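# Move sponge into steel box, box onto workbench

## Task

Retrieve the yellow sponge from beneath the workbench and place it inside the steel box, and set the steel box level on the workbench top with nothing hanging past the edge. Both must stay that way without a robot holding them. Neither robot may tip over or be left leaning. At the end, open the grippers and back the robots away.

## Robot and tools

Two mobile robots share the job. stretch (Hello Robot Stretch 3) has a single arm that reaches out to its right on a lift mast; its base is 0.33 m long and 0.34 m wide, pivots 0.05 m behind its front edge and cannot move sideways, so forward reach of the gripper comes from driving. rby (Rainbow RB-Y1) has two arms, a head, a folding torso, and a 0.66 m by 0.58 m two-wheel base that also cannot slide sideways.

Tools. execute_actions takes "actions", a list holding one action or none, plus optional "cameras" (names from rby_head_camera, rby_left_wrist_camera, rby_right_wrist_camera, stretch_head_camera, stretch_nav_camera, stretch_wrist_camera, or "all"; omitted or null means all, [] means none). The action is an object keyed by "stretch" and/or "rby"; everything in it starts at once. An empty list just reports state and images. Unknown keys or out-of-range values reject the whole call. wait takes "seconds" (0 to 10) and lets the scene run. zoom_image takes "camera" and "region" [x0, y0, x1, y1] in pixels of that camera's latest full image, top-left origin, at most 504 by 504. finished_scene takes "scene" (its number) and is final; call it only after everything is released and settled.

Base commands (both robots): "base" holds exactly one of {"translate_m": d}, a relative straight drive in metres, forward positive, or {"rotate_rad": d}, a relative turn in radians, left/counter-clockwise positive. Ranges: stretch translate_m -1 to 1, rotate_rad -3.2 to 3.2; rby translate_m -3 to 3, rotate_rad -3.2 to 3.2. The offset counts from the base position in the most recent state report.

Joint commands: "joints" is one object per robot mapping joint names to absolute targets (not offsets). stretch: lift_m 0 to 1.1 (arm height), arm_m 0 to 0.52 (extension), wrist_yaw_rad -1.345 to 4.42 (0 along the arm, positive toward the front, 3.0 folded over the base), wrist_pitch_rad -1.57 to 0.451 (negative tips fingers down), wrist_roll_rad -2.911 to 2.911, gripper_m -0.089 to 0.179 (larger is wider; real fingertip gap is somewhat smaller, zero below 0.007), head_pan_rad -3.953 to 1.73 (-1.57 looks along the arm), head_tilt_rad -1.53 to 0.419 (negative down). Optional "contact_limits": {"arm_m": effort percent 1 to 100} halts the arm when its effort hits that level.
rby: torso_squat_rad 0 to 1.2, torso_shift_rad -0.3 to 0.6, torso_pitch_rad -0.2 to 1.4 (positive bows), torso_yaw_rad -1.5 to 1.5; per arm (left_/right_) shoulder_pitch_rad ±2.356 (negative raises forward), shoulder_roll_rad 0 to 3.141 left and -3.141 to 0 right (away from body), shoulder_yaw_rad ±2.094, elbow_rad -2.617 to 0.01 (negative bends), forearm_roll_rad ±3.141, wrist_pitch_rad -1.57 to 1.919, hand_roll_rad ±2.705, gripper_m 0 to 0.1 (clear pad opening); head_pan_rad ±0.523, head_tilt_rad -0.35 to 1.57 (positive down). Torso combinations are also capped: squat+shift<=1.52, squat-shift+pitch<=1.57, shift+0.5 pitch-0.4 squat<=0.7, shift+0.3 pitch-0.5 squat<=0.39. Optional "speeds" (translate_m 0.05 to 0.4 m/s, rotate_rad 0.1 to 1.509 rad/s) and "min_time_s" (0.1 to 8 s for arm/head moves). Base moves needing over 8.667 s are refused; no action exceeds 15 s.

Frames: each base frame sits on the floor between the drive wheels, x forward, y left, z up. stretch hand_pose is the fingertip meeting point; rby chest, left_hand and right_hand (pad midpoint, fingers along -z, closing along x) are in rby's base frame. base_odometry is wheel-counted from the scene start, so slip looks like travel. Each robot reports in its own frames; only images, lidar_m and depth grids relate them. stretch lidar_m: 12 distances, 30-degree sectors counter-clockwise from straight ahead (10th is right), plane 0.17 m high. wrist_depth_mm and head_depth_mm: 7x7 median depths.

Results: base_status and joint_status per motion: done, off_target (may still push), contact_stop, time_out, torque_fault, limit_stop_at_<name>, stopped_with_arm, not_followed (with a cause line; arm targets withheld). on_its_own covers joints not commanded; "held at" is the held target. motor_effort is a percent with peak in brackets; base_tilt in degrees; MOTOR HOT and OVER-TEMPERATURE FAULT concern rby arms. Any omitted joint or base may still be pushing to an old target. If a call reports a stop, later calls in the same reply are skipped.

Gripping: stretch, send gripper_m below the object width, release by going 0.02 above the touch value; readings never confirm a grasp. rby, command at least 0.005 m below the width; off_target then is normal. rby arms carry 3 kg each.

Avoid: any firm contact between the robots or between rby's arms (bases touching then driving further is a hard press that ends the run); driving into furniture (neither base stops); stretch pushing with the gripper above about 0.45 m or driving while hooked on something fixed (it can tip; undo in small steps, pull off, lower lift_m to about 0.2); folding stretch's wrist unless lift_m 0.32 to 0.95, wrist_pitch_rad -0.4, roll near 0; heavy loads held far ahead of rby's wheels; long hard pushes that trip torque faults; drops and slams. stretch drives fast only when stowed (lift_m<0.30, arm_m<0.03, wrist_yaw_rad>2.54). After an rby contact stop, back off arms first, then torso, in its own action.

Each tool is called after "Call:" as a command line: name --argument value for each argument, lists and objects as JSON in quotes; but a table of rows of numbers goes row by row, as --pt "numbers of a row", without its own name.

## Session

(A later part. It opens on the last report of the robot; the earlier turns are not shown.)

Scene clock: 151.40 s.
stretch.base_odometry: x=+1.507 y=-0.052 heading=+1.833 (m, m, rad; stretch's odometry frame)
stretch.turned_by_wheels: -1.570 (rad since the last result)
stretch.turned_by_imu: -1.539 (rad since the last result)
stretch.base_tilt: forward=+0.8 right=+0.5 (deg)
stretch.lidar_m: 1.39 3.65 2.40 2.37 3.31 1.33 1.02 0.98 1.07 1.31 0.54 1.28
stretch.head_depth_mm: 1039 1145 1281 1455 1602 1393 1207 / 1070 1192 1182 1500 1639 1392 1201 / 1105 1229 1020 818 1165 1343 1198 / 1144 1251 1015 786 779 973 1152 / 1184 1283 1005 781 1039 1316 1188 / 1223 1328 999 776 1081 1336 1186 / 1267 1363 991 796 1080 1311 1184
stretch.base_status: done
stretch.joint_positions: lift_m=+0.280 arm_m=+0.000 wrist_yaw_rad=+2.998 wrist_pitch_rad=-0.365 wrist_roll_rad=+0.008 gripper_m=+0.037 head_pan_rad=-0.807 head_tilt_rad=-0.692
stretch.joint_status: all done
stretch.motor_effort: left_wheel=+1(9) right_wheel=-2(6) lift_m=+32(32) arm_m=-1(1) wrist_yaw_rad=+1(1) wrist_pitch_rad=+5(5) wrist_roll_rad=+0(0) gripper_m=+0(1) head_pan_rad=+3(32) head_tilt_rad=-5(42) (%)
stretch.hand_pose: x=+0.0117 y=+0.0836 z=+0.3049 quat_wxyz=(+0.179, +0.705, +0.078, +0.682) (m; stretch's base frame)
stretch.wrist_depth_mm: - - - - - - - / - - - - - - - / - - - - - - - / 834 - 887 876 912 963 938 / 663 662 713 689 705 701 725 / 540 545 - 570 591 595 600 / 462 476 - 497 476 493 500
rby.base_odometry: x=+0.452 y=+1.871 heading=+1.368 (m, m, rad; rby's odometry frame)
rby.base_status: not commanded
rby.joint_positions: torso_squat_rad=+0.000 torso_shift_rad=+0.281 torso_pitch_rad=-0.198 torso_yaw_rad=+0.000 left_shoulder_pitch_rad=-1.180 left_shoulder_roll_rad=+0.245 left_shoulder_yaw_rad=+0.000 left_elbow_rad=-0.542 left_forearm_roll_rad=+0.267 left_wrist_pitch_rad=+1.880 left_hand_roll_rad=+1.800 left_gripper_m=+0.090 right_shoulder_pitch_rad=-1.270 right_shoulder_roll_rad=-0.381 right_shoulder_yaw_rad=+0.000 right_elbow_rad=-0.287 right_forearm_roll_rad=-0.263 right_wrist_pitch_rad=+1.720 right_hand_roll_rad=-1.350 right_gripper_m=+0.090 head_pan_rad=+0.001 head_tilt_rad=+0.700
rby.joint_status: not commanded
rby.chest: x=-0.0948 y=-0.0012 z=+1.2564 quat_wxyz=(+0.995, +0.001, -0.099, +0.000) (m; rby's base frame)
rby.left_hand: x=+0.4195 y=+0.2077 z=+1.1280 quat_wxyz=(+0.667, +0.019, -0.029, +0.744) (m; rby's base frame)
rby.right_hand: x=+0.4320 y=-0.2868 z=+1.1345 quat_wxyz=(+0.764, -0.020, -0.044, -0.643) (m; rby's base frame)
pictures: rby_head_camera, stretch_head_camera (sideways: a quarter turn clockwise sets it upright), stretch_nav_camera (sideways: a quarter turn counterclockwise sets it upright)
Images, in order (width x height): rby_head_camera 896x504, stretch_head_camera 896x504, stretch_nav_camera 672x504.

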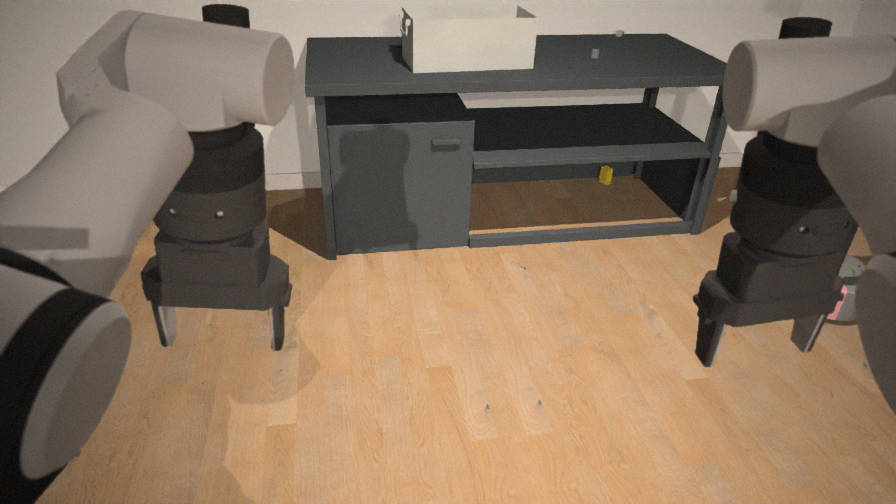

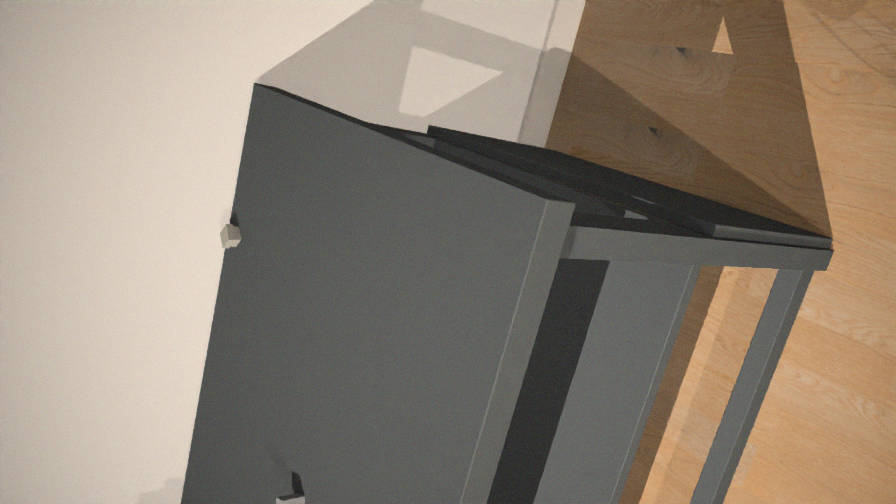

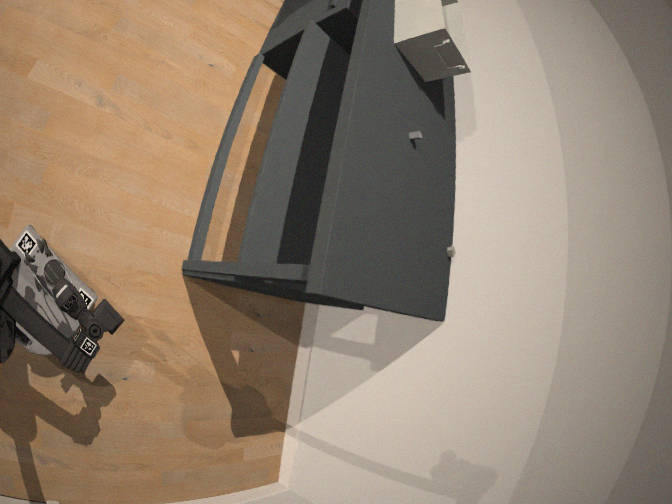

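Call:
execute_actions --actions '[{"stretch":{"base":{"rotate_rad":-0.22}}}]' --cameras '[]'

Call:
execute_actions --actions '[{"stretch":{"base":{"translate_m":0.5},"joints":{"lift_m":0.4,"wrist_pitch_rad":-0.4}}}]' --cameras '[]'

Call:
execute_actions --actions '[{"stretch":{"base":{"rotate_rad":0.22},"joints":{"wrist_yaw_rad":1.57,"head_pan_rad":-1.57,"head_tilt_rad":-0.9}}}]' --cameras '["rby_head_camera","stretch_nav_camera","stretch_head_camera"]'

Scene clock: 153.20 s.
stretch.base_odometry: x=+1.507 y=-0.052 heading=+1.613 (m, m, rad; stretch's odometry frame)
stretch.turned_by_wheels: -0.220 (rad since the last result)
stretch.turned_by_imu: -0.216 (rad since the last result)
stretch.base_tilt: forward=+0.6 right=+0.2 (deg)
stretch.lidar_m: 1.39 1.39 3.57 2.37 4.61 1.75 1.10 0.98 1.02 1.25 1.16 0.54
stretch.head_depth_mm: 1049 1168 1321 1514 1647 1403 1206 / 1064 1179 1331 1539 1647 1396 1203 / 1074 1201 1358 1568 1643 1386 1198 / 1083 1214 1159 1483 1558 1375 1190 / 1102 1216 1007 781 789 976 1147 / 1112 1217 999 776 1011 1282 1181 / 1125 1242 991 771 1024 1279 1177
stretch.base_status: done
stretch.joint_positions: lift_m=+0.280 arm_m=+0.000 wrist_yaw_rad=+2.998 wrist_pitch_rad=-0.365 wrist_roll_rad=+0.008 gripper_m=+0.037 head_pan_rad=-0.807 head_tilt_rad=-0.692
stretch.joint_status: not commanded
stretch.motor_effort: left_wheel=+1(7) right_wheel=-1(8) lift_m=+32(32) arm_m=-1(0) wrist_yaw_rad=+1(1) wrist_pitch_rad=+5(5) wrist_roll_rad=+0(0) gripper_m=+0(0) head_pan_rad=+2(3) head_tilt_rad=-5(6) (%)
stretch.hand_pose: x=+0.0117 y=+0.0836 z=+0.3049 quat_wxyz=(+0.179, +0.705, +0.078, +0.682) (m; stretch's base frame)
stretch.wrist_depth_mm: - - - - - - - / - - - - - - - / - - - - - - - / 822 - 889 899 901 921 977 / 659 661 704 696 714 718 734 / 544 548 - 554 595 583 611 / 467 489 - 503 473 492 496
rby.base_odometry: x=+0.452 y=+1.871 heading=+1.368 (m, m, rad; rby's odometry frame)
rby.base_status: not commanded
rby.joint_positions: torso_squat_rad=+0.000 torso_shift_rad=+0.281 torso_pitch_rad=-0.198 torso_yaw_rad=+0.000 left_shoulder_pitch_rad=-1.180 left_shoulder_roll_rad=+0.245 left_shoulder_yaw_rad=+0.000 left_elbow_rad=-0.542 left_forearm_roll_rad=+0.267 left_wrist_pitch_rad=+1.880 left_hand_roll_rad=+1.800 left_gripper_m=+0.090 right_shoulder_pitch_rad=-1.270 right_shoulder_roll_rad=-0.381 right_shoulder_yaw_rad=+0.000 right_elbow_rad=-0.287 right_forearm_roll_rad=-0.263 right_wrist_pitch_rad=+1.720 right_hand_roll_rad=-1.350 right_gripper_m=+0.090 head_pan_rad=+0.001 head_tilt_rad=+0.700
rby.joint_status: not commanded
rby.chest: x=-0.0948 y=-0.0012 z=+1.2564 quat_wxyz=(+0.995, +0.001, -0.099, +0.000) (m; rby's base frame)
rby.left_hand: x=+0.4195 y=+0.2077 z=+1.1280 quat_wxyz=(+0.667, +0.019, -0.029, +0.744) (m; rby's base frame)
rby.right_hand: x=+0.4320 y=-0.2868 z=+1.1345 quat_wxyz=(+0.764, -0.020, -0.044, -0.643) (m; rby's base frame)
pictures: none
No camera images: the call's "cameras" was empty. Leave "cameras" out to get every camera's image.

Scene clock: 159.43 s.
stretch.base_odometry: x=+1.485 y=+0.448 heading=+1.613 (m, m, rad; stretch's odometry frame)
stretch.turned_by_wheels: +0.000 (rad since the last result)
stretch.turned_by_imu: +0.002 (rad since the last result)
stretch.base_tilt: forward=+0.8 right=+0.3 (deg)
stretch.lidar_m: 0.97 0.92 3.30 2.41 4.92 2.40 1.51 1.40 1.41 0.30 0.62 0.91
stretch.head_depth_mm: 778 871 956 800 650 547 473 / 789 880 960 796 647 545 471 / 798 889 970 791 643 543 469 / 807 902 974 785 641 540 468 / 817 916 986 781 636 538 466 / 826 925 994 774 633 535 464 / 837 942 988 769 630 534 463
stretch.base_status: done
stretch.joint_positions: lift_m=+0.400 arm_m=+0.000 wrist_yaw_rad=+2.998 wrist_pitch_rad=-0.413 wrist_roll_rad=+0.008 gripper_m=+0.037 head_pan_rad=-0.807 head_tilt_rad=-0.692
stretch.joint_status: all done
stretch.motor_effort: left_wheel=+1(9) right_wheel=-2(6) lift_m=+50(54) arm_m=-1(0) wrist_yaw_rad=+1(1) wrist_pitch_rad=+4(5) wrist_roll_rad=+0(0) gripper_m=+0(1) head_pan_rad=+3(2) head_tilt_rad=-6(6) (%)
stretch.hand_pose: x=+0.0109 y=+0.0779 z=+0.4134 quat_wxyz=(+0.195, +0.703, +0.095, +0.677) (m; stretch's base frame)
stretch.wrist_depth_mm: - - - - - - - / - - - - - - - / - - - - - - - / 987 967 - - - - - / 787 793 848 836 850 891 881 / 671 655 - 695 722 709 740 / 571 587 586 593 588 619 619
rby.base_odometry: x=+0.452 y=+1.871 heading=+1.368 (m, m, rad; rby's odometry frame)
rby.base_status: not commanded
rby.joint_positions: torso_squat_rad=+0.000 torso_shift_rad=+0.281 torso_pitch_rad=-0.198 torso_yaw_rad=+0.000 left_shoulder_pitch_rad=-1.180 left_shoulder_roll_rad=+0.245 left_shoulder_yaw_rad=+0.000 left_elbow_rad=-0.542 left_forearm_roll_rad=+0.267 left_wrist_pitch_rad=+1.880 left_hand_roll_rad=+1.800 left_gripper_m=+0.090 right_shoulder_pitch_rad=-1.270 right_shoulder_roll_rad=-0.381 right_shoulder_yaw_rad=+0.000 right_elbow_rad=-0.287 right_forearm_roll_rad=-0.263 right_wrist_pitch_rad=+1.720 right_hand_roll_rad=-1.350 right_gripper_m=+0.090 head_pan_rad=+0.001 head_tilt_rad=+0.700
rby.joint_status: not commanded
rby.chest: x=-0.0948 y=-0.0012 z=+1.2564 quat_wxyz=(+0.995, +0.001, -0.099, +0.000) (m; rby's base frame)
rby.left_hand: x=+0.4195 y=+0.2077 z=+1.1280 quat_wxyz=(+0.667, +0.019, -0.029, +0.744) (m; rby's base frame)
rby.right_hand: x=+0.4320 y=-0.2868 z=+1.1345 quat_wxyz=(+0.764, -0.020, -0.044, -0.643) (m; rby's base frame)
pictures: none
No camera images: the call's "cameras" was empty. Leave "cameras" out to get every camera's image.

Scene clock: 161.13 s.
stretch.base_odometry: x=+1.485 y=+0.448 heading=+1.834 (m, m, rad; stretch's odometry frame)
stretch.turned_by_wheels: +0.220 (rad since the last result)
stretch.turned_by_imu: +0.218 (rad since the last result)
stretch.base_tilt: forward=+0.7 right=+0.2 (deg)
stretch.lidar_m: 0.91 1.21 3.37 2.40 4.52 1.88 1.41 1.40 0.30 0.35 0.90 0.95
stretch.head_depth_mm: 1075 1285 1579 1663 1438 1267 1136 / 1025 1211 1470 1659 556 1227 1142 / 982 1150 1362 638 554 804 1147 / 939 1087 749 635 550 511 - / 901 937 746 633 549 493 782 / 863 905 744 631 547 484 768 / 832 896 739 627 545 482 734
stretch.base_status: done
stretch.joint_positions: lift_m=+0.400 arm_m=+0.000 wrist_yaw_rad=+1.649 wrist_pitch_rad=-0.415 wrist_roll_rad=+0.008 gripper_m=+0.036 head_pan_rad=-1.563 head_tilt_rad=-0.889
stretch.joint_status: wrist_yaw_rad off_target (ended at +1.649, target +1.570); the others done
stretch.on_its_own: wrist_yaw_rad is at rest, and its effort (-71) is outside its rest range (-12 to +12)
stretch.motor_effort: left_wheel=+7(7) right_wheel=-5(4) lift_m=+50(50) arm_m=+0(1) wrist_yaw_rad=-71(71) wrist_pitch_rad=+5(5) wrist_roll_rad=+0(0) gripper_m=+24(24) head_pan_rad=-3(34) head_tilt_rad=-7(27) (%)
stretch.hand_pose: x=+0.2028 y=-0.1273 z=+0.4131 quat_wxyz=(+0.576, +0.608, -0.365, +0.407) (m; stretch's base frame)
stretch.wrist_depth_mm: - - 766 729 791 834 700 / - - 479 402 409 427 457 / - - 981 269 278 287 297 / 933 993 978 218 211 212 220 / 800 810 799 180 168 171 175 / 663 672 - - 141 143 145 / 575 575 581 575 124 122 124
rby.base_odometry: x=+0.452 y=+1.871 heading=+1.368 (m, m, rad; rby's odometry frame)
rby.base_status: not commanded
rby.joint_positions: torso_squat_rad=+0.000 torso_shift_rad=+0.281 torso_pitch_rad=-0.198 torso_yaw_rad=+0.000 left_shoulder_pitch_rad=-1.180 left_shoulder_roll_rad=+0.245 left_shoulder_yaw_rad=+0.000 left_elbow_rad=-0.542 left_forearm_roll_rad=+0.267 left_wrist_pitch_rad=+1.880 left_hand_roll_rad=+1.800 left_gripper_m=+0.090 right_shoulder_pitch_rad=-1.270 right_shoulder_roll_rad=-0.381 right_shoulder_yaw_rad=+0.000 right_elbow_rad=-0.287 right_forearm_roll_rad=-0.263 right_wrist_pitch_rad=+1.720 right_hand_roll_rad=-1.350 right_gripper_m=+0.090 head_pan_rad=+0.001 head_tilt_rad=+0.700
rby.joint_status: not commanded
rby.chest: x=-0.0948 y=-0.0012 z=+1.2564 quat_wxyz=(+0.995, +0.001, -0.099, +0.000) (m; rby's base frame)
rby.left_hand: x=+0.4195 y=+0.2077 z=+1.1280 quat_wxyz=(+0.667, +0.019, -0.029, +0.744) (m; rby's base frame)
rby.right_hand: x=+0.4320 y=-0.2868 z=+1.1345 quat_wxyz=(+0.764, -0.020, -0.044, -0.643) (m; rby's base frame)
pictures: rby_head_camera, stretch_head_camera (sideways: a quarter turn clockwise sets it upright), stretch_nav_camera (sideways: a quarter turn counterclockwise sets it upright)
Images, in order (width x height): rby_head_camera 896x504, stretch_head_camera 896x504, stretch_nav_camera 672x504.

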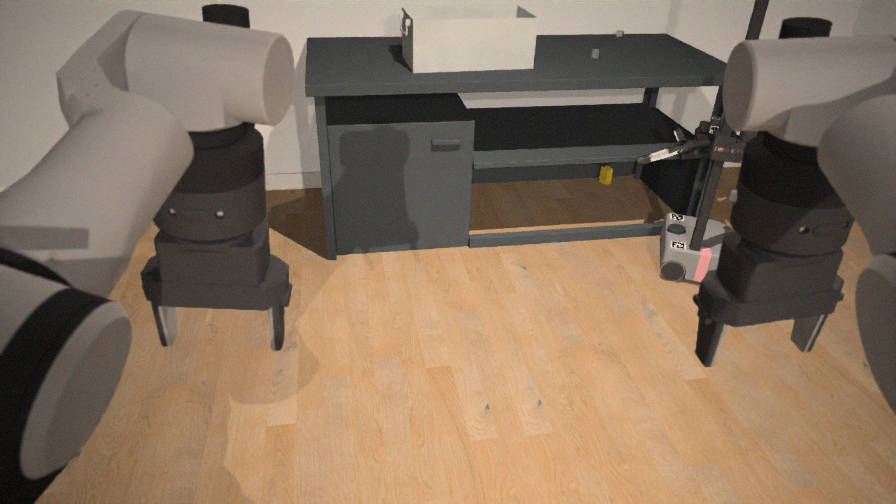

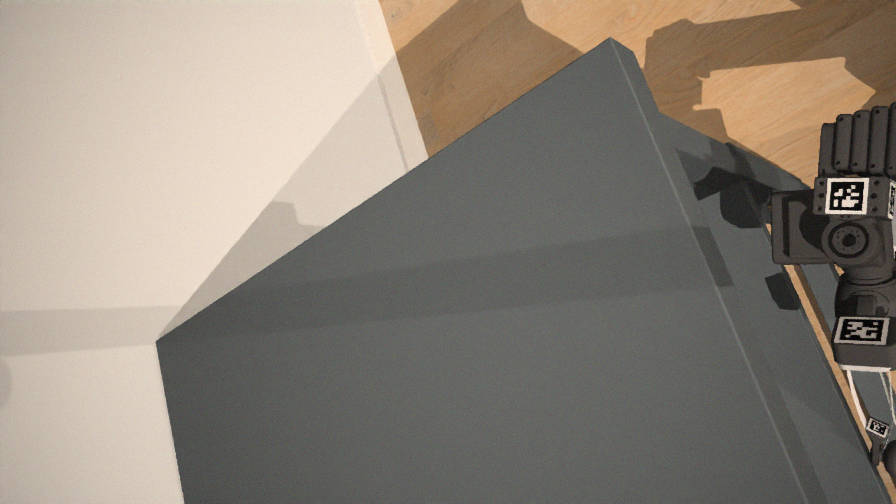

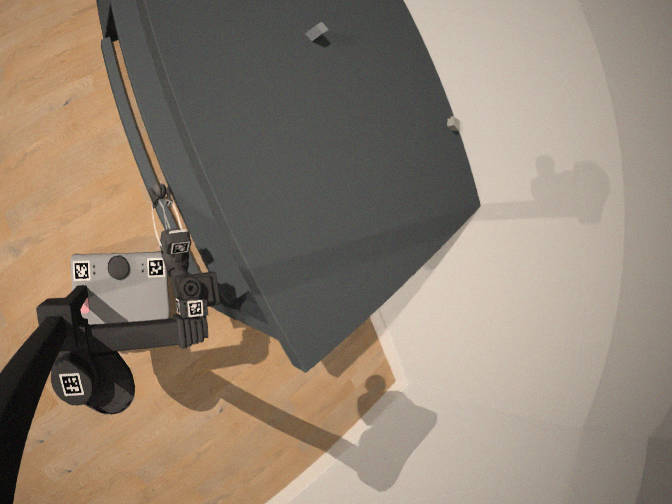

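Call:
execute_actions --actions '[{"stretch":{"base":{"rotate_rad":0.33},"joints":{"wrist_yaw_rad":1.9}}}]' --cameras '["stretch_nav_camera","stretch_head_camera"]'

Scene clock: 162.80 s.
stretch.base_odometry: x=+1.485 y=+0.448 heading=+2.164 (m, m, rad; stretch's odometry frame)
stretch.turned_by_wheels: +0.330 (rad since the last result)
stretch.turned_by_imu: +0.325 (rad since the last result)
stretch.base_tilt: forward=+0.6 right=+0.4 (deg)
stretch.lidar_m: 0.92 3.30 2.40 4.91 2.35 1.50 1.39 1.41 0.30 0.64 0.91 0.96
stretch.head_depth_mm: 880 1025 1184 645 556 508 1134 / 873 954 758 641 555 507 1079 / 866 920 754 638 553 504 790 / 860 912 749 635 551 494 - / 854 907 744 632 548 494 1061 / 846 903 742 630 547 492 1056 / 840 898 737 626 545 484 1053
stretch.base_status: done
stretch.joint_positions: lift_m=+0.400 arm_m=+0.000 wrist_yaw_rad=+1.897 wrist_pitch_rad=-0.421 wrist_roll_rad=+0.008 gripper_m=+0.037 head_pan_rad=-1.563 head_tilt_rad=-0.889
stretch.joint_status: all done
stretch.motor_effort: left_wheel=-1(5) right_wheel=+1(5) lift_m=+47(50) arm_m=+0(0) wrist_yaw_rad=+2(70) wrist_pitch_rad=+7(11) wrist_roll_rad=+0(0) gripper_m=+0(23) head_pan_rad=-2(3) head_tilt_rad=-7(7) (%)
stretch.hand_pose: x=+0.1909 y=-0.0729 z=+0.4118 quat_wxyz=(+0.522, +0.650, -0.285, +0.473) (m; stretch's base frame)
stretch.wrist_depth_mm: - - - - - 708 679 / - - - - - 423 445 / - - - - - 302 289 / 957 995 - 986 953 250 217 / 760 789 852 826 845 803 174 / 659 666 - 684 669 700 151 / 568 577 576 590 587 611 137
rby.base_odometry: x=+0.452 y=+1.871 heading=+1.368 (m, m, rad; rby's odometry frame)
rby.base_status: not commanded
rby.joint_positions: torso_squat_rad=+0.000 torso_shift_rad=+0.281 torso_pitch_rad=-0.198 torso_yaw_rad=+0.000 left_shoulder_pitch_rad=-1.180 left_shoulder_roll_rad=+0.245 left_shoulder_yaw_rad=+0.000 left_elbow_rad=-0.542 left_forearm_roll_rad=+0.267 left_wrist_pitch_rad=+1.880 left_hand_roll_rad=+1.800 left_gripper_m=+0.090 right_shoulder_pitch_rad=-1.270 right_shoulder_roll_rad=-0.381 right_shoulder_yaw_rad=+0.000 right_elbow_rad=-0.287 right_forearm_roll_rad=-0.263 right_wrist_pitch_rad=+1.720 right_hand_roll_rad=-1.350 right_gripper_m=+0.090 head_pan_rad=+0.001 head_tilt_rad=+0.700
rby.joint_status: not commanded
rby.chest: x=-0.0948 y=-0.0012 z=+1.2564 quat_wxyz=(+0.995, +0.001, -0.099, +0.000) (m; rby's base frame)
rby.left_hand: x=+0.4195 y=+0.2077 z=+1.1280 quat_wxyz=(+0.667, +0.019, -0.029, +0.744) (m; rby's base frame)
rby.right_hand: x=+0.4320 y=-0.2868 z=+1.1345 quat_wxyz=(+0.764, -0.020, -0.044, -0.643) (m; rby's base frame)
pictures: stretch_head_camera (sideways: a quarter turn clockwise sets it upright), stretch_nav_camera (sideways: a quarter turn counterclockwise sets it upright)
Images, in order (width x height): stretch_head_camera 896x504, stretch_nav_camera 672x504.

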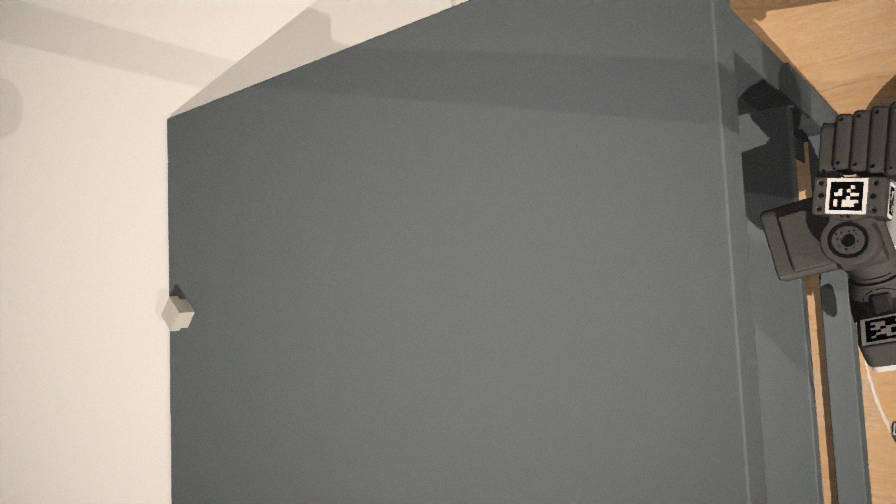

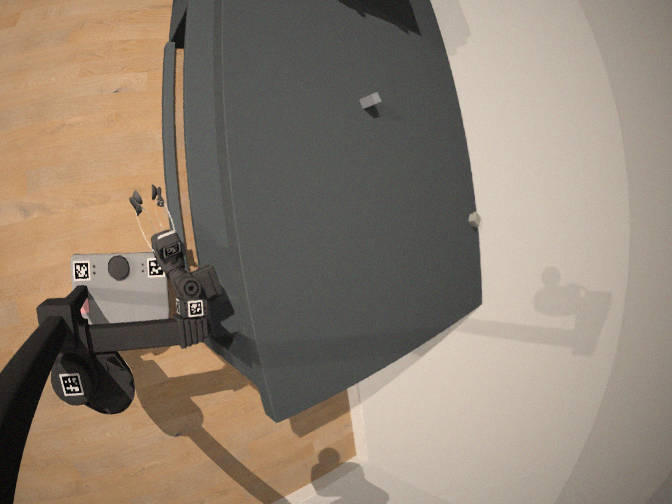

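Call:
execute_actions --actions '[{"stretch":{"joints":{"wrist_pitch_rad":0,"lift_m":0.17}}}]' --cameras '[]'

Call:
execute_actions --actions '[{"stretch":{"base":{"translate_m":0.1},"joints":{"wrist_yaw_rad":1.0}}}]' --cameras '["stretch_wrist_camera","rby_head_camera","stretch_nav_camera"]'

Scene clock: 165.90 s.
stretch.base_odometry: x=+1.485 y=+0.448 heading=+2.164 (m, m, rad; stretch's odometry frame)
stretch.turned_by_wheels: +0.000 (rad since the last result)
stretch.turned_by_imu: -0.003 (rad since the last result)
stretch.base_tilt: forward=+0.8 right=+0.2 (deg)
stretch.lidar_m: 0.91 3.29 2.41 4.91 2.35 1.50 1.39 1.41 0.30 0.64 0.91 0.96
stretch.head_depth_mm: 884 1028 1199 640 556 511 1129 / 877 955 752 638 553 506 1083 / 869 914 749 636 551 504 1097 / 862 906 746 633 549 501 785 / 854 898 742 629 547 492 1079 / 847 894 737 626 545 491 1072 / 842 891 733 624 543 488 1057
stretch.base_status: not commanded
stretch.joint_positions: lift_m=+0.304 arm_m=+0.000 wrist_yaw_rad=+1.899 wrist_pitch_rad=-0.021 wrist_roll_rad=+0.008 gripper_m=+0.037 head_pan_rad=-1.565 head_tilt_rad=-0.894
stretch.joint_status: lift_m contact_stop (moved -0.096 of -0.230); the others done
stretch.on_its_own: lift_m is slack since a contact_stop, until your next command for it (your +0.170 is given up)
stretch.motor_effort: left_wheel=+0(17) right_wheel=-1(14) lift_m=+41(83) arm_m=+0(12) wrist_yaw_rad=+0(6) wrist_pitch_rad=+8(6) wrist_roll_rad=+0(0) gripper_m=+1(0) head_pan_rad=-2(3) head_tilt_rad=-4(7) (%)
stretch.hand_pose: x=+0.2206 y=-0.0622 z=+0.4129 quat_wxyz=(+0.416, +0.582, -0.407, +0.568) (m; stretch's base frame)
stretch.wrist_depth_mm: - - - - - 908 884 / - - - - - 791 753 / - - - - - 784 756 / - - - - - 375 399 / - - - - - 285 189 / - - - - 842 834 149 / 754 767 808 811 786 836 787
rby.base_odometry: x=+0.452 y=+1.871 heading=+1.368 (m, m, rad; rby's odometry frame)
rby.base_status: not commanded
rby.joint_positions: torso_squat_rad=+0.000 torso_shift_rad=+0.281 torso_pitch_rad=-0.198 torso_yaw_rad=+0.000 left_shoulder_pitch_rad=-1.180 left_shoulder_roll_rad=+0.245 left_shoulder_yaw_rad=+0.000 left_elbow_rad=-0.542 left_forearm_roll_rad=+0.267 left_wrist_pitch_rad=+1.880 left_hand_roll_rad=+1.800 left_gripper_m=+0.090 right_shoulder_pitch_rad=-1.270 right_shoulder_roll_rad=-0.381 right_shoulder_yaw_rad=+0.000 right_elbow_rad=-0.287 right_forearm_roll_rad=-0.263 right_wrist_pitch_rad=+1.720 right_hand_roll_rad=-1.350 right_gripper_m=+0.090 head_pan_rad=+0.001 head_tilt_rad=+0.700
rby.joint_status: not commanded
rby.chest: x=-0.0948 y=-0.0012 z=+1.2564 quat_wxyz=(+0.995, +0.001, -0.099, +0.000) (m; rby's base frame)
rby.left_hand: x=+0.4195 y=+0.2077 z=+1.1280 quat_wxyz=(+0.667, +0.019, -0.029, +0.744) (m; rby's base frame)
rby.right_hand: x=+0.4320 y=-0.2868 z=+1.1345 quat_wxyz=(+0.764, -0.020, -0.044, -0.643) (m; rby's base frame)
pictures: none
No camera images: the call's "cameras" was empty. Leave "cameras" out to get every camera's image.

not run: a stop came earlier in this reply.

Call:
execute_actions --actions '[{"stretch":{"base":{"rotate_rad":0.4},"joints":{"lift_m":0.34}}}]' --cameras '[]'

Call:
execute_actions --actions '[{"stretch":{"base":{"translate_m":0.22}}}]' --cameras '[]'

Call:
execute_actions --actions '[{"stretch":{"base":{"rotate_rad":-0.4},"joints":{"wrist_yaw_rad":1.6}}}]' --cameras '["stretch_nav_camera","rby_head_camera"]'

Scene clock: 167.93 s.
stretch.base_odometry: x=+1.485 y=+0.448 heading=+2.564 (m, m, rad; stretch's odometry frame)
stretch.turned_by_wheels: +0.400 (rad since the last result)
stretch.turned_by_imu: +0.394 (rad since the last result)
stretch.base_tilt: forward=+0.7 right=+0.3 (deg)
stretch.lidar_m: 3.27 2.45 2.41 2.88 1.61 1.40 1.40 0.30 0.49 0.90 1.03 0.92
stretch.head_depth_mm: 821 888 757 640 555 490 744 / 848 912 752 637 553 488 766 / 871 913 749 634 553 488 775 / 899 909 744 632 548 501 - / 929 903 741 629 547 510 1103 / 959 897 736 627 545 818 1118 / 991 890 734 624 543 844 1115
stretch.base_status: done
stretch.joint_positions: lift_m=+0.340 arm_m=+0.000 wrist_yaw_rad=+1.899 wrist_pitch_rad=-0.021 wrist_roll_rad=+0.008 gripper_m=+0.037 head_pan_rad=-1.565 head_tilt_rad=-0.894
stretch.joint_status: all done
stretch.motor_effort: left_wheel=-1(5) right_wheel=+1(4) lift_m=+50(53) arm_m=+0(0) wrist_yaw_rad=-1(0) wrist_pitch_rad=+8(7) wrist_roll_rad=+0(0) gripper_m=-1(0) head_pan_rad=-2(2) head_tilt_rad=-4(4) (%)
stretch.hand_pose: x=+0.2206 y=-0.0622 z=+0.4488 quat_wxyz=(+0.416, +0.582, -0.407, +0.568) (m; stretch's base frame)
stretch.wrist_depth_mm: - - - - - - - / - - - - - - - / - - - - - - - / - - - - - - - / - - - - - - 897 / - - - - - - 828 / 809 880 830 865 820 895 755
rby.base_odometry: x=+0.452 y=+1.871 heading=+1.368 (m, m, rad; rby's odometry frame)
rby.base_status: not commanded
rby.joint_positions: torso_squat_rad=+0.000 torso_shift_rad=+0.281 torso_pitch_rad=-0.198 torso_yaw_rad=+0.000 left_shoulder_pitch_rad=-1.180 left_shoulder_roll_rad=+0.245 left_shoulder_yaw_rad=+0.000 left_elbow_rad=-0.542 left_forearm_roll_rad=+0.267 left_wrist_pitch_rad=+1.880 left_hand_roll_rad=+1.800 left_gripper_m=+0.090 right_shoulder_pitch_rad=-1.270 right_shoulder_roll_rad=-0.381 right_shoulder_yaw_rad=+0.000 right_elbow_rad=-0.287 right_forearm_roll_rad=-0.263 right_wrist_pitch_rad=+1.720 right_hand_roll_rad=-1.350 right_gripper_m=+0.090 head_pan_rad=+0.001 head_tilt_rad=+0.700
rby.joint_status: not commanded
rby.chest: x=-0.0948 y=-0.0012 z=+1.2564 quat_wxyz=(+0.995, +0.001, -0.099, +0.000) (m; rby's base frame)
rby.left_hand: x=+0.4195 y=+0.2077 z=+1.1280 quat_wxyz=(+0.667, +0.019, -0.029, +0.744) (m; rby's base frame)
rby.right_hand: x=+0.4320 y=-0.2868 z=+1.1345 quat_wxyz=(+0.764, -0.020, -0.044, -0.643) (m; rby's base frame)
pictures: none
No camera images: the call's "cameras" was empty. Leave "cameras" out to get every camera's image.

Scene clock: 171.37 s.
stretch.base_odometry: x=+1.301 y=+0.568 heading=+2.564 (m, m, rad; stretch's odometry frame)
stretch.turned_by_wheels: +0.000 (rad since the last result)
stretch.turned_by_imu: +0.001 (rad since the last result)
stretch.base_tilt: forward=+0.6 right=+0.3 (deg)
stretch.lidar_m: 3.06 2.33 2.27 3.32 1.86 1.60 1.61 0.50 0.91 0.95 0.78 0.73
stretch.head_depth_mm: 871 924 755 641 554 507 1043 / 895 916 753 638 553 515 1081 / 923 913 749 635 550 800 1137 / 952 907 744 633 549 836 - / 982 901 743 628 547 863 1128 / 1014 896 738 627 557 1150 1119 / 1008 713 716 625 573 1182 1114
stretch.base_status: done
stretch.joint_positions: lift_m=+0.340 arm_m=+0.000 wrist_yaw_rad=+1.899 wrist_pitch_rad=-0.021 wrist_roll_rad=+0.008 gripper_m=+0.037 head_pan_rad=-1.565 head_tilt_rad=-0.894
stretch.joint_status: not commanded
stretch.motor_effort: left_wheel=-1(3) right_wheel=+1(3) lift_m=+50(51) arm_m=+0(0) wrist_yaw_rad=+0(0) wrist_pitch_rad=+7(8) wrist_roll_rad=+0(1) gripper_m=+0(0) head_pan_rad=-2(2) head_tilt_rad=-4(4) (%)
stretch.hand_pose: x=+0.2206 y=-0.0622 z=+0.4488 quat_wxyz=(+0.416, +0.582, -0.407, +0.568) (m; stretch's base frame)
stretch.wrist_depth_mm: - - - - - - - / - - - - - - - / - - - - - - - / - - - - - - - / - - - - - - - / - - - - - - - / 824 819 848 850 857 900 860
rby.base_odometry: x=+0.452 y=+1.871 heading=+1.368 (m, m, rad; rby's odometry frame)
rby.base_status: not commanded
rby.joint_positions: torso_squat_rad=+0.000 torso_shift_rad=+0.281 torso_pitch_rad=-0.198 torso_yaw_rad=+0.000 left_shoulder_pitch_rad=-1.180 left_shoulder_roll_rad=+0.245 left_shoulder_yaw_rad=+0.000 left_elbow_rad=-0.542 left_forearm_roll_rad=+0.267 left_wrist_pitch_rad=+1.880 left_hand_roll_rad=+1.800 left_gripper_m=+0.090 right_shoulder_pitch_rad=-1.270 right_shoulder_roll_rad=-0.381 right_shoulder_yaw_rad=+0.000 right_elbow_rad=-0.287 right_forearm_roll_rad=-0.263 right_wrist_pitch_rad=+1.720 right_hand_roll_rad=-1.350 right_gripper_m=+0.090 head_pan_rad=+0.001 head_tilt_rad=+0.700
rby.joint_status: not commanded
rby.chest: x=-0.0948 y=-0.0012 z=+1.2564 quat_wxyz=(+0.995, +0.001, -0.099, +0.000) (m; rby's base frame)
rby.left_hand: x=+0.4195 y=+0.2077 z=+1.1280 quat_wxyz=(+0.667, +0.019, -0.029, +0.744) (m; rby's base frame)
rby.right_hand: x=+0.4320 y=-0.2868 z=+1.1345 quat_wxyz=(+0.764, -0.020, -0.044, -0.643) (m; rby's base frame)
pictures: none
No camera images: the call's "cameras" was empty. Leave "cameras" out to get every camera's image.

Scene clock: 172.97 s.
stretch.base_odometry: x=+1.301 y=+0.568 heading=+2.164 (m, m, rad; stretch's odometry frame)
stretch.turned_by_wheels: -0.400 (rad since the last result)
stretch.turned_by_imu: -0.394 (rad since the last result)
stretch.base_tilt: forward=+0.5 right=+0.3 (deg)
stretch.lidar_m: 0.75 3.07 2.27 4.85 2.71 1.73 1.60 0.50 0.54 0.95 0.96 0.73
stretch.head_depth_mm: 938 923 757 641 555 860 1129 / 926 916 753 637 553 856 1128 / 920 910 748 634 550 826 1133 / 912 908 744 632 549 825 1133 / 905 902 742 630 547 819 1120 / 896 895 737 626 546 806 1103 / 886 889 734 625 544 789 1096
stretch.base_status: done
stretch.joint_positions: lift_m=+0.340 arm_m=+0.000 wrist_yaw_rad=+1.602 wrist_pitch_rad=-0.021 wrist_roll_rad=+0.008 gripper_m=+0.037 head_pan_rad=-1.565 head_tilt_rad=-0.894
stretch.joint_status: all done
stretch.motor_effort: left_wheel=+1(5) right_wheel=-2(5) lift_m=+51(50) arm_m=+0(0) wrist_yaw_rad=-2(3) wrist_pitch_rad=+7(8) wrist_roll_rad=+0(1) gripper_m=+0(0) head_pan_rad=-1(1) head_tilt_rad=-4(4) (%)
stretch.hand_pose: x=+0.2342 y=-0.1367 z=+0.4488 quat_wxyz=(+0.496, +0.515, -0.488, +0.501) (m; stretch's base frame)
stretch.wrist_depth_mm: - - - - 801 771 750 / - - - - - - 864 / - - - - 630 667 699 / - - - - 579 616 652 / - - - - 329 306 319 / - - - - 264 205 206 / 794 846 855 841 725 180 154
rby.base_odometry: x=+0.452 y=+1.871 heading=+1.368 (m, m, rad; rby's odometry frame)
rby.base_status: not commanded
rby.joint_positions: torso_squat_rad=+0.000 torso_shift_rad=+0.281 torso_pitch_rad=-0.198 torso_yaw_rad=+0.000 left_shoulder_pitch_rad=-1.180 left_shoulder_roll_rad=+0.245 left_shoulder_yaw_rad=+0.000 left_elbow_rad=-0.542 left_forearm_roll_rad=+0.267 left_wrist_pitch_rad=+1.880 left_hand_roll_rad=+1.800 left_gripper_m=+0.090 right_shoulder_pitch_rad=-1.270 right_shoulder_roll_rad=-0.381 right_shoulder_yaw_rad=+0.000 right_elbow_rad=-0.287 right_forearm_roll_rad=-0.263 right_wrist_pitch_rad=+1.720 right_hand_roll_rad=-1.350 right_gripper_m=+0.090 head_pan_rad=+0.001 head_tilt_rad=+0.700
rby.joint_status: not commanded
rby.chest: x=-0.0948 y=-0.0012 z=+1.2564 quat_wxyz=(+0.995, +0.001, -0.099, +0.000) (m; rby's base frame)
rby.left_hand: x=+0.4195 y=+0.2077 z=+1.1280 quat_wxyz=(+0.667, +0.019, -0.029, +0.744) (m; rby's base frame)
rby.right_hand: x=+0.4320 y=-0.2868 z=+1.1345 quat_wxyz=(+0.764, -0.020, -0.044, -0.643) (m; rby's base frame)
pictures: rby_head_camera, stretch_nav_camera (sideways: a quarter turn counterclockwise sets it upright)
Images, in order (width x height): rby_head_camera 896x504, stretch_nav_camera 672x504.

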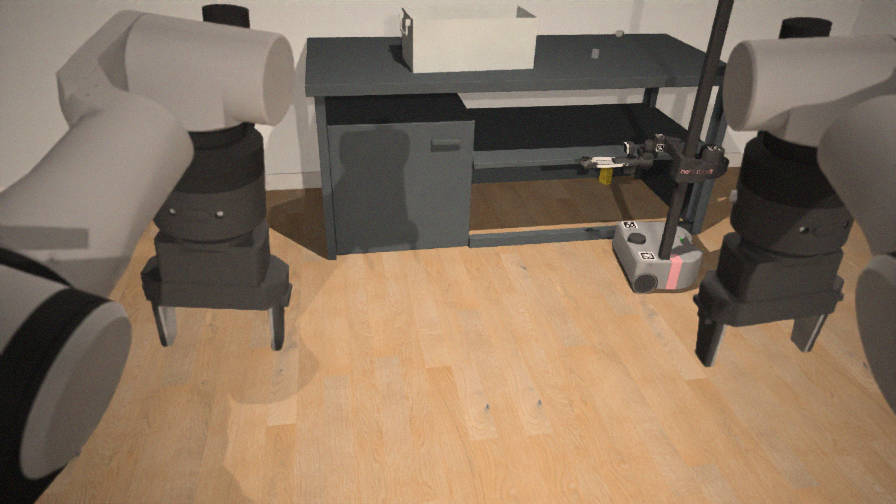

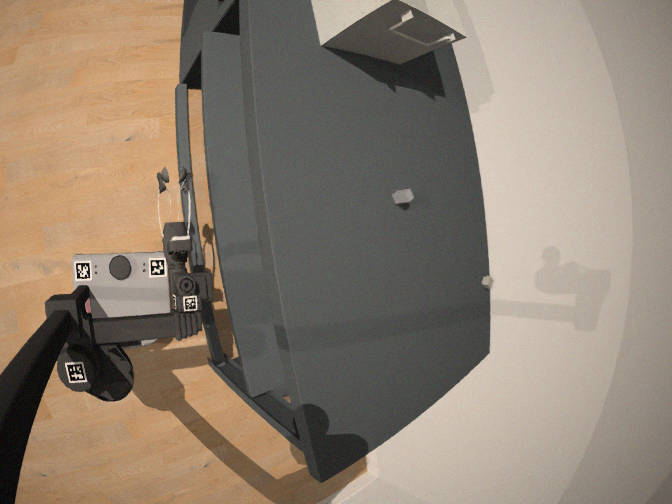

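Call:
execute_actions --actions '[{"stretch":{"joints":{"lift_m":0.13}}}]' --cameras '[]'

Call:
execute_actions --actions '[{"stretch":{"joints":{"wrist_yaw_rad":0.0,"gripper_m":0.15}}}]' --cameras '["stretch_wrist_camera","rby_head_camera"]'

Scene clock: 175.97 s.
stretch.base_odometry: x=+1.301 y=+0.568 heading=+2.164 (m, m, rad; stretch's odometry frame)
stretch.turned_by_wheels: +0.000 (rad since the last result)
stretch.turned_by_imu: +0.000 (rad since the last result)
stretch.base_tilt: forward=+0.7 right=+0.3 (deg)
stretch.lidar_m: 0.76 3.08 2.27 4.88 2.70 1.74 1.61 0.50 0.54 0.95 0.96 0.74
stretch.head_depth_mm: 938 926 756 640 555 862 1133 / 927 918 753 638 553 858 1131 / 920 913 749 634 552 827 1128 / 914 908 746 632 548 822 1122 / 905 901 740 630 547 820 1120 / 896 896 739 626 545 806 1095 / 889 890 733 624 544 790 1092
stretch.base_status: not commanded
stretch.joint_positions: lift_m=+0.130 arm_m=+0.000 wrist_yaw_rad=+1.602 wrist_pitch_rad=-0.021 wrist_roll_rad=+0.008 gripper_m=+0.037 head_pan_rad=-1.565 head_tilt_rad=-0.894
stretch.joint_status: all done
stretch.motor_effort: left_wheel=+1(1) right_wheel=-2(2) lift_m=+31(42) arm_m=+0(0) wrist_yaw_rad=-1(3) wrist_pitch_rad=+8(7) wrist_roll_rad=+0(0) gripper_m=-1(1) head_pan_rad=-2(2) head_tilt_rad=-4(4) (%)
stretch.hand_pose: x=+0.2342 y=-0.1367 z=+0.2395 quat_wxyz=(+0.496, +0.515, -0.488, +0.501) (m; stretch's base frame)
stretch.wrist_depth_mm: - - - - 375 322 317 / - - - - 638 650 616 / - - - - 643 676 693 / - - - - 665 695 721 / 937 935 - 929 680 709 736 / 637 649 - 671 689 699 729 / 485 491 493 499 439 533 530
rby.base_odometry: x=+0.452 y=+1.871 heading=+1.368 (m, m, rad; rby's odometry frame)
rby.base_status: not commanded
rby.joint_positions: torso_squat_rad=+0.000 torso_shift_rad=+0.281 torso_pitch_rad=-0.198 torso_yaw_rad=+0.000 left_shoulder_pitch_rad=-1.180 left_shoulder_roll_rad=+0.245 left_shoulder_yaw_rad=+0.000 left_elbow_rad=-0.542 left_forearm_roll_rad=+0.267 left_wrist_pitch_rad=+1.880 left_hand_roll_rad=+1.800 left_gripper_m=+0.090 right_shoulder_pitch_rad=-1.270 right_shoulder_roll_rad=-0.381 right_shoulder_yaw_rad=+0.000 right_elbow_rad=-0.287 right_forearm_roll_rad=-0.263 right_wrist_pitch_rad=+1.720 right_hand_roll_rad=-1.350 right_gripper_m=+0.090 head_pan_rad=+0.001 head_tilt_rad=+0.700
rby.joint_status: not commanded
rby.chest: x=-0.0948 y=-0.0012 z=+1.2564 quat_wxyz=(+0.995, +0.001, -0.099, +0.000) (m; rby's base frame)
rby.left_hand: x=+0.4195 y=+0.2077 z=+1.1280 quat_wxyz=(+0.667, +0.019, -0.029, +0.744) (m; rby's base frame)
rby.right_hand: x=+0.4320 y=-0.2868 z=+1.1345 quat_wxyz=(+0.764, -0.020, -0.044, -0.643) (m; rby's base frame)
pictures: none
No camera images: the call's "cameras" was empty. Leave "cameras" out to get every camera's image.

Scene clock: 177.77 s.
stretch.base_odometry: x=+1.301 y=+0.568 heading=+2.164 (m, m, rad; stretch's odometry frame)
stretch.turned_by_wheels: +0.000 (rad since the last result)
stretch.turned_by_imu: +0.000 (rad since the last result)
stretch.base_tilt: forward=+0.7 right=+0.4 (deg)
stretch.lidar_m: 0.75 3.08 2.27 4.87 2.72 1.73 1.60 0.50 0.54 0.95 0.96 0.74
stretch.head_depth_mm: 934 924 756 640 555 860 1130 / 927 919 752 638 553 855 1132 / 917 912 748 635 552 826 1121 / 911 905 745 633 549 823 1123 / 904 900 741 629 547 821 1109 / 896 894 736 627 545 806 1100 / 889 891 734 623 543 791 1094
stretch.base_status: not commanded
stretch.joint_positions: lift_m=+0.130 arm_m=+0.000 wrist_yaw_rad=+0.003 wrist_pitch_rad=-0.021 wrist_roll_rad=+0.008 gripper_m=+0.150 head_pan_rad=-1.565 head_tilt_rad=-0.894
stretch.joint_status: all done
stretch.motor_effort: left_wheel=+1(1) right_wheel=-2(2) lift_m=+32(32) arm_m=+0(1) wrist_yaw_rad=-3(3) wrist_pitch_rad=+8(7) wrist_roll_rad=+0(0) gripper_m=+0(99) head_pan_rad=-2(2) head_tilt_rad=-4(4) (%)
stretch.hand_pose: x=-0.0207 y=-0.4004 z=+0.2395 quat_wxyz=(+0.705, +0.009, -0.710, -0.007) (m; stretch's base frame)
stretch.wrist_depth_mm: 388 380 355 343 328 318 307 / 638 663 676 696 693 553 441 / 656 677 694 713 743 606 439 / 672 681 730 757 767 607 434 / 680 709 741 789 794 568 433 / 657 644 658 682 697 - 433 / 462 482 507 504 525 500 414
rby.base_odometry: x=+0.452 y=+1.871 heading=+1.368 (m, m, rad; rby's odometry frame)
rby.base_status: not commanded
rby.joint_positions: torso_squat_rad=+0.000 torso_shift_rad=+0.281 torso_pitch_rad=-0.198 torso_yaw_rad=+0.000 left_shoulder_pitch_rad=-1.180 left_shoulder_roll_rad=+0.245 left_shoulder_yaw_rad=+0.000 left_elbow_rad=-0.542 left_forearm_roll_rad=+0.267 left_wrist_pitch_rad=+1.880 left_hand_roll_rad=+1.800 left_gripper_m=+0.090 right_shoulder_pitch_rad=-1.270 right_shoulder_roll_rad=-0.381 right_shoulder_yaw_rad=+0.000 right_elbow_rad=-0.287 right_forearm_roll_rad=-0.263 right_wrist_pitch_rad=+1.720 right_hand_roll_rad=-1.350 right_gripper_m=+0.090 head_pan_rad=+0.001 head_tilt_rad=+0.700
rby.joint_status: not commanded
rby.chest: x=-0.0948 y=-0.0012 z=+1.2564 quat_wxyz=(+0.995, +0.001, -0.099, +0.000) (m; rby's base frame)
rby.left_hand: x=+0.4195 y=+0.2077 z=+1.1280 quat_wxyz=(+0.667, +0.019, -0.029, +0.744) (m; rby's base frame)
rby.right_hand: x=+0.4320 y=-0.2868 z=+1.1345 quat_wxyz=(+0.764, -0.020, -0.044, -0.643) (m; rby's base frame)
pictures: rby_head_camera, stretch_wrist_camera
Images, in order (width x height): rby_head_camera 896x504, stretch_wrist_camera 644x364.

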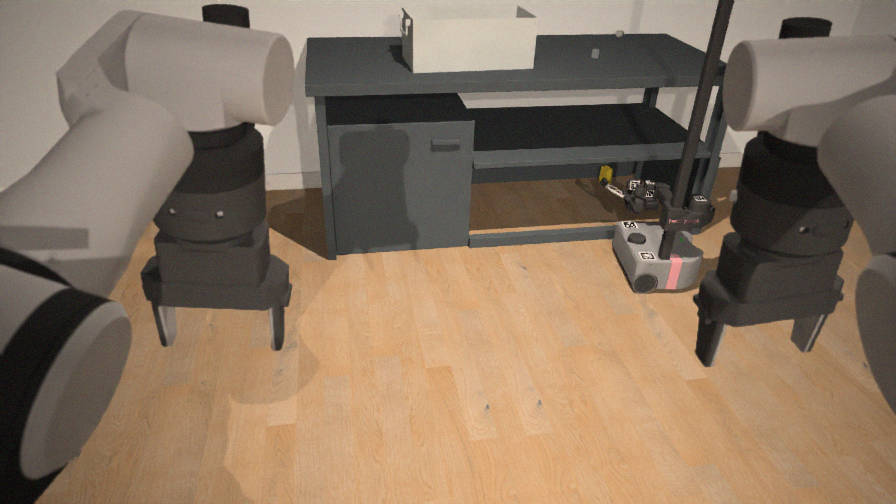

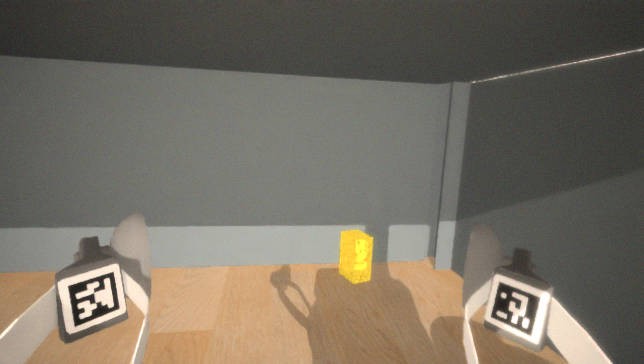

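Call:
execute_actions --actions '[{"stretch":{"base":{"translate_m":-0.08},"joints":{"arm_m":0.25,"wrist_pitch_rad":-0.3,"lift_m":0.12}}}]' --cameras '["stretch_wrist_camera"]'

Scene clock: 181.13 s.
stretch.base_odometry: x=+1.346 y=+0.502 heading=+2.164 (m, m, rad; stretch's odometry frame)
stretch.turned_by_wheels: +0.000 (rad since the last result)
stretch.turned_by_imu: +0.000 (rad since the last result)
stretch.base_tilt: forward=+0.6 right=+0.5 (deg)
stretch.lidar_m: 0.81 3.17 2.29 4.85 2.57 1.65 1.52 0.46 0.44 0.96 0.98 0.82
stretch.head_depth_mm: 945 919 756 640 555 888 1131 / 937 919 752 636 553 858 1130 / 931 912 747 636 551 852 1127 / 922 906 747 633 549 838 1125 / 915 898 741 629 547 834 1109 / 906 896 737 627 545 819 1105 / 901 890 734 624 542 813 1100
stretch.base_status: done
stretch.joint_positions: lift_m=+0.120 arm_m=+0.250 wrist_yaw_rad=+0.001 wrist_pitch_rad=-0.314 wrist_roll_rad=+0.008 gripper_m=+0.150 head_pan_rad=-1.565 head_tilt_rad=-0.894
stretch.joint_status: all done
stretch.motor_effort: left_wheel=+1(3) right_wheel=-2(6) lift_m=+32(33) arm_m=+4(4) wrist_yaw_rad=-1(2) wrist_pitch_rad=+5(6) wrist_roll_rad=+0(0) gripper_m=+1(1) head_pan_rad=-2(2) head_tilt_rad=-4(5) (%)
stretch.hand_pose: x=-0.0212 y=-0.6309 z=+0.1569 quat_wxyz=(+0.696, +0.111, -0.701, -0.111) (m; stretch's base frame)
stretch.wrist_depth_mm: 399 412 428 441 449 420 312 / 420 436 461 473 488 430 310 / 451 469 488 503 534 434 316 / 483 499 522 529 553 434 316 / 435 449 452 457 470 418 311 / 366 356 369 379 387 - 315 / 294 306 311 317 322 313 309
rby.base_odometry: x=+0.452 y=+1.871 heading=+1.368 (m, m, rad; rby's odometry frame)
rby.base_status: not commanded
rby.joint_positions: torso_squat_rad=+0.000 torso_shift_rad=+0.281 torso_pitch_rad=-0.198 torso_yaw_rad=+0.000 left_shoulder_pitch_rad=-1.180 left_shoulder_roll_rad=+0.245 left_shoulder_yaw_rad=+0.000 left_elbow_rad=-0.542 left_forearm_roll_rad=+0.267 left_wrist_pitch_rad=+1.880 left_hand_roll_rad=+1.800 left_gripper_m=+0.090 right_shoulder_pitch_rad=-1.270 right_shoulder_roll_rad=-0.381 right_shoulder_yaw_rad=+0.000 right_elbow_rad=-0.287 right_forearm_roll_rad=-0.263 right_wrist_pitch_rad=+1.720 right_hand_roll_rad=-1.350 right_gripper_m=+0.090 head_pan_rad=+0.001 head_tilt_rad=+0.700
rby.joint_status: not commanded
rby.chest: x=-0.0948 y=-0.0012 z=+1.2564 quat_wxyz=(+0.995, +0.001, -0.099, +0.000) (m; rby's base frame)
rby.left_hand: x=+0.4195 y=+0.2077 z=+1.1280 quat_wxyz=(+0.667, +0.019, -0.029, +0.744) (m; rby's base frame)
rby.right_hand: x=+0.4320 y=-0.2868 z=+1.1345 quat_wxyz=(+0.764, -0.020, -0.044, -0.643) (m; rby's base frame)
pictures: stretch_wrist_camera
Images, in order (width x height): stretch_wrist_camera 644x364.

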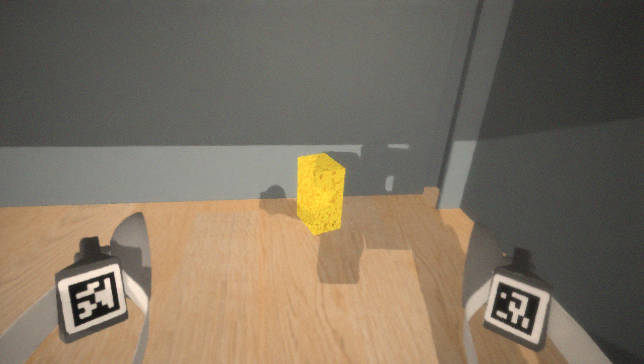

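Call:
execute_actions --actions '[{"stretch":{"joints":{"arm_m":0.4,"wrist_pitch_rad":-0.55,"lift_m":0.09}}}]' --cameras '["stretch_wrist_camera"]'

Scene clock: 183.87 s.
stretch.base_odometry: x=+1.346 y=+0.502 heading=+2.164 (m, m, rad; stretch's odometry frame)
stretch.turned_by_wheels: +0.000 (rad since the last result)
stretch.turned_by_imu: +0.000 (rad since the last result)
stretch.base_tilt: forward=+0.6 right=+0.5 (deg)
stretch.lidar_m: 0.81 3.17 2.29 4.86 2.57 1.65 1.53 0.46 0.44 0.97 0.97 0.82
stretch.head_depth_mm: 949 923 755 641 555 888 1132 / 937 917 752 638 553 859 1128 / 931 910 749 635 551 846 1132 / 922 907 745 631 549 838 1121 / 913 902 739 630 547 834 1107 / 906 895 735 627 545 818 1104 / 899 889 732 624 543 813 1097
stretch.base_status: not commanded
stretch.joint_positions: lift_m=+0.090 arm_m=+0.400 wrist_yaw_rad=+0.001 wrist_pitch_rad=-0.561 wrist_roll_rad=+0.008 gripper_m=+0.150 head_pan_rad=-1.565 head_tilt_rad=-0.894
stretch.joint_status: all done
stretch.motor_effort: left_wheel=+1(1) right_wheel=-2(2) lift_m=+31(34) arm_m=+3(4) wrist_yaw_rad=-1(1) wrist_pitch_rad=+4(3) wrist_roll_rad=+0(0) gripper_m=+1(0) head_pan_rad=-1(2) head_tilt_rad=-4(4) (%)
stretch.hand_pose: x=-0.0213 y=-0.7487 z=+0.0722 quat_wxyz=(+0.677, +0.196, -0.682, -0.196) (m; stretch's base frame)
stretch.wrist_depth_mm: 288 298 307 316 325 340 288 / 313 326 334 331 359 372 292 / 343 345 369 289 395 375 295 / 304 312 319 310 333 340 294 / 265 272 271 276 284 290 279 / - 227 236 241 242 - 250 / 199 203 211 212 213 213 223
rby.base_odometry: x=+0.452 y=+1.871 heading=+1.368 (m, m, rad; rby's odometry frame)
rby.base_status: not commanded
rby.joint_positions: torso_squat_rad=+0.000 torso_shift_rad=+0.281 torso_pitch_rad=-0.198 torso_yaw_rad=+0.000 left_shoulder_pitch_rad=-1.180 left_shoulder_roll_rad=+0.245 left_shoulder_yaw_rad=+0.000 left_elbow_rad=-0.542 left_forearm_roll_rad=+0.267 left_wrist_pitch_rad=+1.880 left_hand_roll_rad=+1.800 left_gripper_m=+0.090 right_shoulder_pitch_rad=-1.270 right_shoulder_roll_rad=-0.381 right_shoulder_yaw_rad=+0.000 right_elbow_rad=-0.287 right_forearm_roll_rad=-0.263 right_wrist_pitch_rad=+1.720 right_hand_roll_rad=-1.350 right_gripper_m=+0.090 head_pan_rad=+0.001 head_tilt_rad=+0.700
rby.joint_status: not commanded
rby.chest: x=-0.0948 y=-0.0012 z=+1.2564 quat_wxyz=(+0.995, +0.001, -0.099, +0.000) (m; rby's base frame)
rby.left_hand: x=+0.4195 y=+0.2077 z=+1.1280 quat_wxyz=(+0.667, +0.019, -0.029, +0.744) (m; rby's base frame)
rby.right_hand: x=+0.4320 y=-0.2868 z=+1.1345 quat_wxyz=(+0.764, -0.020, -0.044, -0.643) (m; rby's base frame)
pictures: stretch_wrist_camera
Images, in order (width x height): stretch_wrist_camera 644x364.

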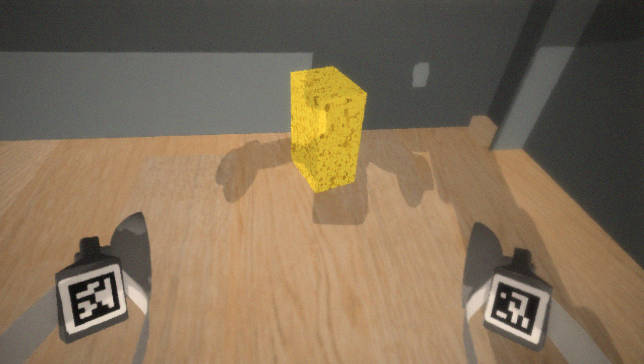

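Go ~0.09 more.

Call:
execute_actions --actions '[{"stretch":{"base":{"translate_m":-0.012},"joints":{"arm_m":0.495}}}]' --cameras '["stretch_wrist_camera"]'

Scene clock: 185.97 s.
stretch.base_odometry: x=+1.353 y=+0.492 heading=+2.164 (m, m, rad; stretch's odometry frame)
stretch.turned_by_wheels: +0.000 (rad since the last result)
stretch.turned_by_imu: +0.000 (rad since the last result)
stretch.base_tilt: forward=+0.7 right=+0.4 (deg)
stretch.lidar_m: 0.82 3.18 2.29 4.83 2.55 1.64 1.51 0.46 0.44 0.95 0.98 0.83
stretch.head_depth_mm: 944 953 755 639 555 888 1132 / 940 915 752 637 553 870 1131 / 932 914 748 635 551 853 1128 / 923 905 744 632 549 852 1125 / 917 901 740 630 546 836 1106 / 908 894 738 626 544 818 1103 / 900 891 733 624 543 815 1096
stretch.base_status: done
stretch.joint_positions: lift_m=+0.090 arm_m=+0.495 wrist_yaw_rad=+0.001 wrist_pitch_rad=-0.561 wrist_roll_rad=+0.008 gripper_m=+0.150 head_pan_rad=-1.565 head_tilt_rad=-0.894
stretch.joint_status: all done
stretch.motor_effort: left_wheel=+1(2) right_wheel=-2(7) lift_m=+32(32) arm_m=+4(2) wrist_yaw_rad=-1(2) wrist_pitch_rad=+4(4) wrist_roll_rad=+0(0) gripper_m=+0(1) head_pan_rad=-2(2) head_tilt_rad=-4(4) (%)
stretch.hand_pose: x=-0.0213 y=-0.8437 z=+0.0722 quat_wxyz=(+0.677, +0.196, -0.682, -0.197) (m; stretch's base frame)
stretch.wrist_depth_mm: 205 211 218 224 234 241 247 / 224 229 242 250 259 272 236 / 247 254 262 263 291 315 249 / 276 286 294 194 320 327 265 / 261 266 266 220 280 287 268 / - 227 235 235 241 - 248 / 199 205 209 213 214 212 224
rby.base_odometry: x=+0.452 y=+1.871 heading=+1.368 (m, m, rad; rby's odometry frame)
rby.base_status: not commanded
rby.joint_positions: torso_squat_rad=+0.000 torso_shift_rad=+0.281 torso_pitch_rad=-0.198 torso_yaw_rad=+0.000 left_shoulder_pitch_rad=-1.180 left_shoulder_roll_rad=+0.245 left_shoulder_yaw_rad=+0.000 left_elbow_rad=-0.542 left_forearm_roll_rad=+0.267 left_wrist_pitch_rad=+1.880 left_hand_roll_rad=+1.800 left_gripper_m=+0.090 right_shoulder_pitch_rad=-1.270 right_shoulder_roll_rad=-0.381 right_shoulder_yaw_rad=+0.000 right_elbow_rad=-0.287 right_forearm_roll_rad=-0.263 right_wrist_pitch_rad=+1.720 right_hand_roll_rad=-1.350 right_gripper_m=+0.090 head_pan_rad=+0.001 head_tilt_rad=+0.700
rby.joint_status: not commanded
rby.chest: x=-0.0948 y=-0.0012 z=+1.2564 quat_wxyz=(+0.995, +0.001, -0.099, +0.000) (m; rby's base frame)
rby.left_hand: x=+0.4195 y=+0.2077 z=+1.1280 quat_wxyz=(+0.667, +0.019, -0.029, +0.744) (m; rby's base frame)
rby.right_hand: x=+0.4320 y=-0.2868 z=+1.1345 quat_wxyz=(+0.764, -0.020, -0.044, -0.643) (m; rby's base frame)
pictures: stretch_wrist_camera
Images, in order (width x height): stretch_wrist_camera 644x364.

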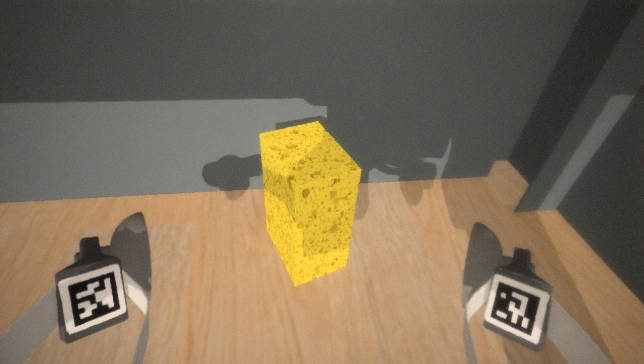

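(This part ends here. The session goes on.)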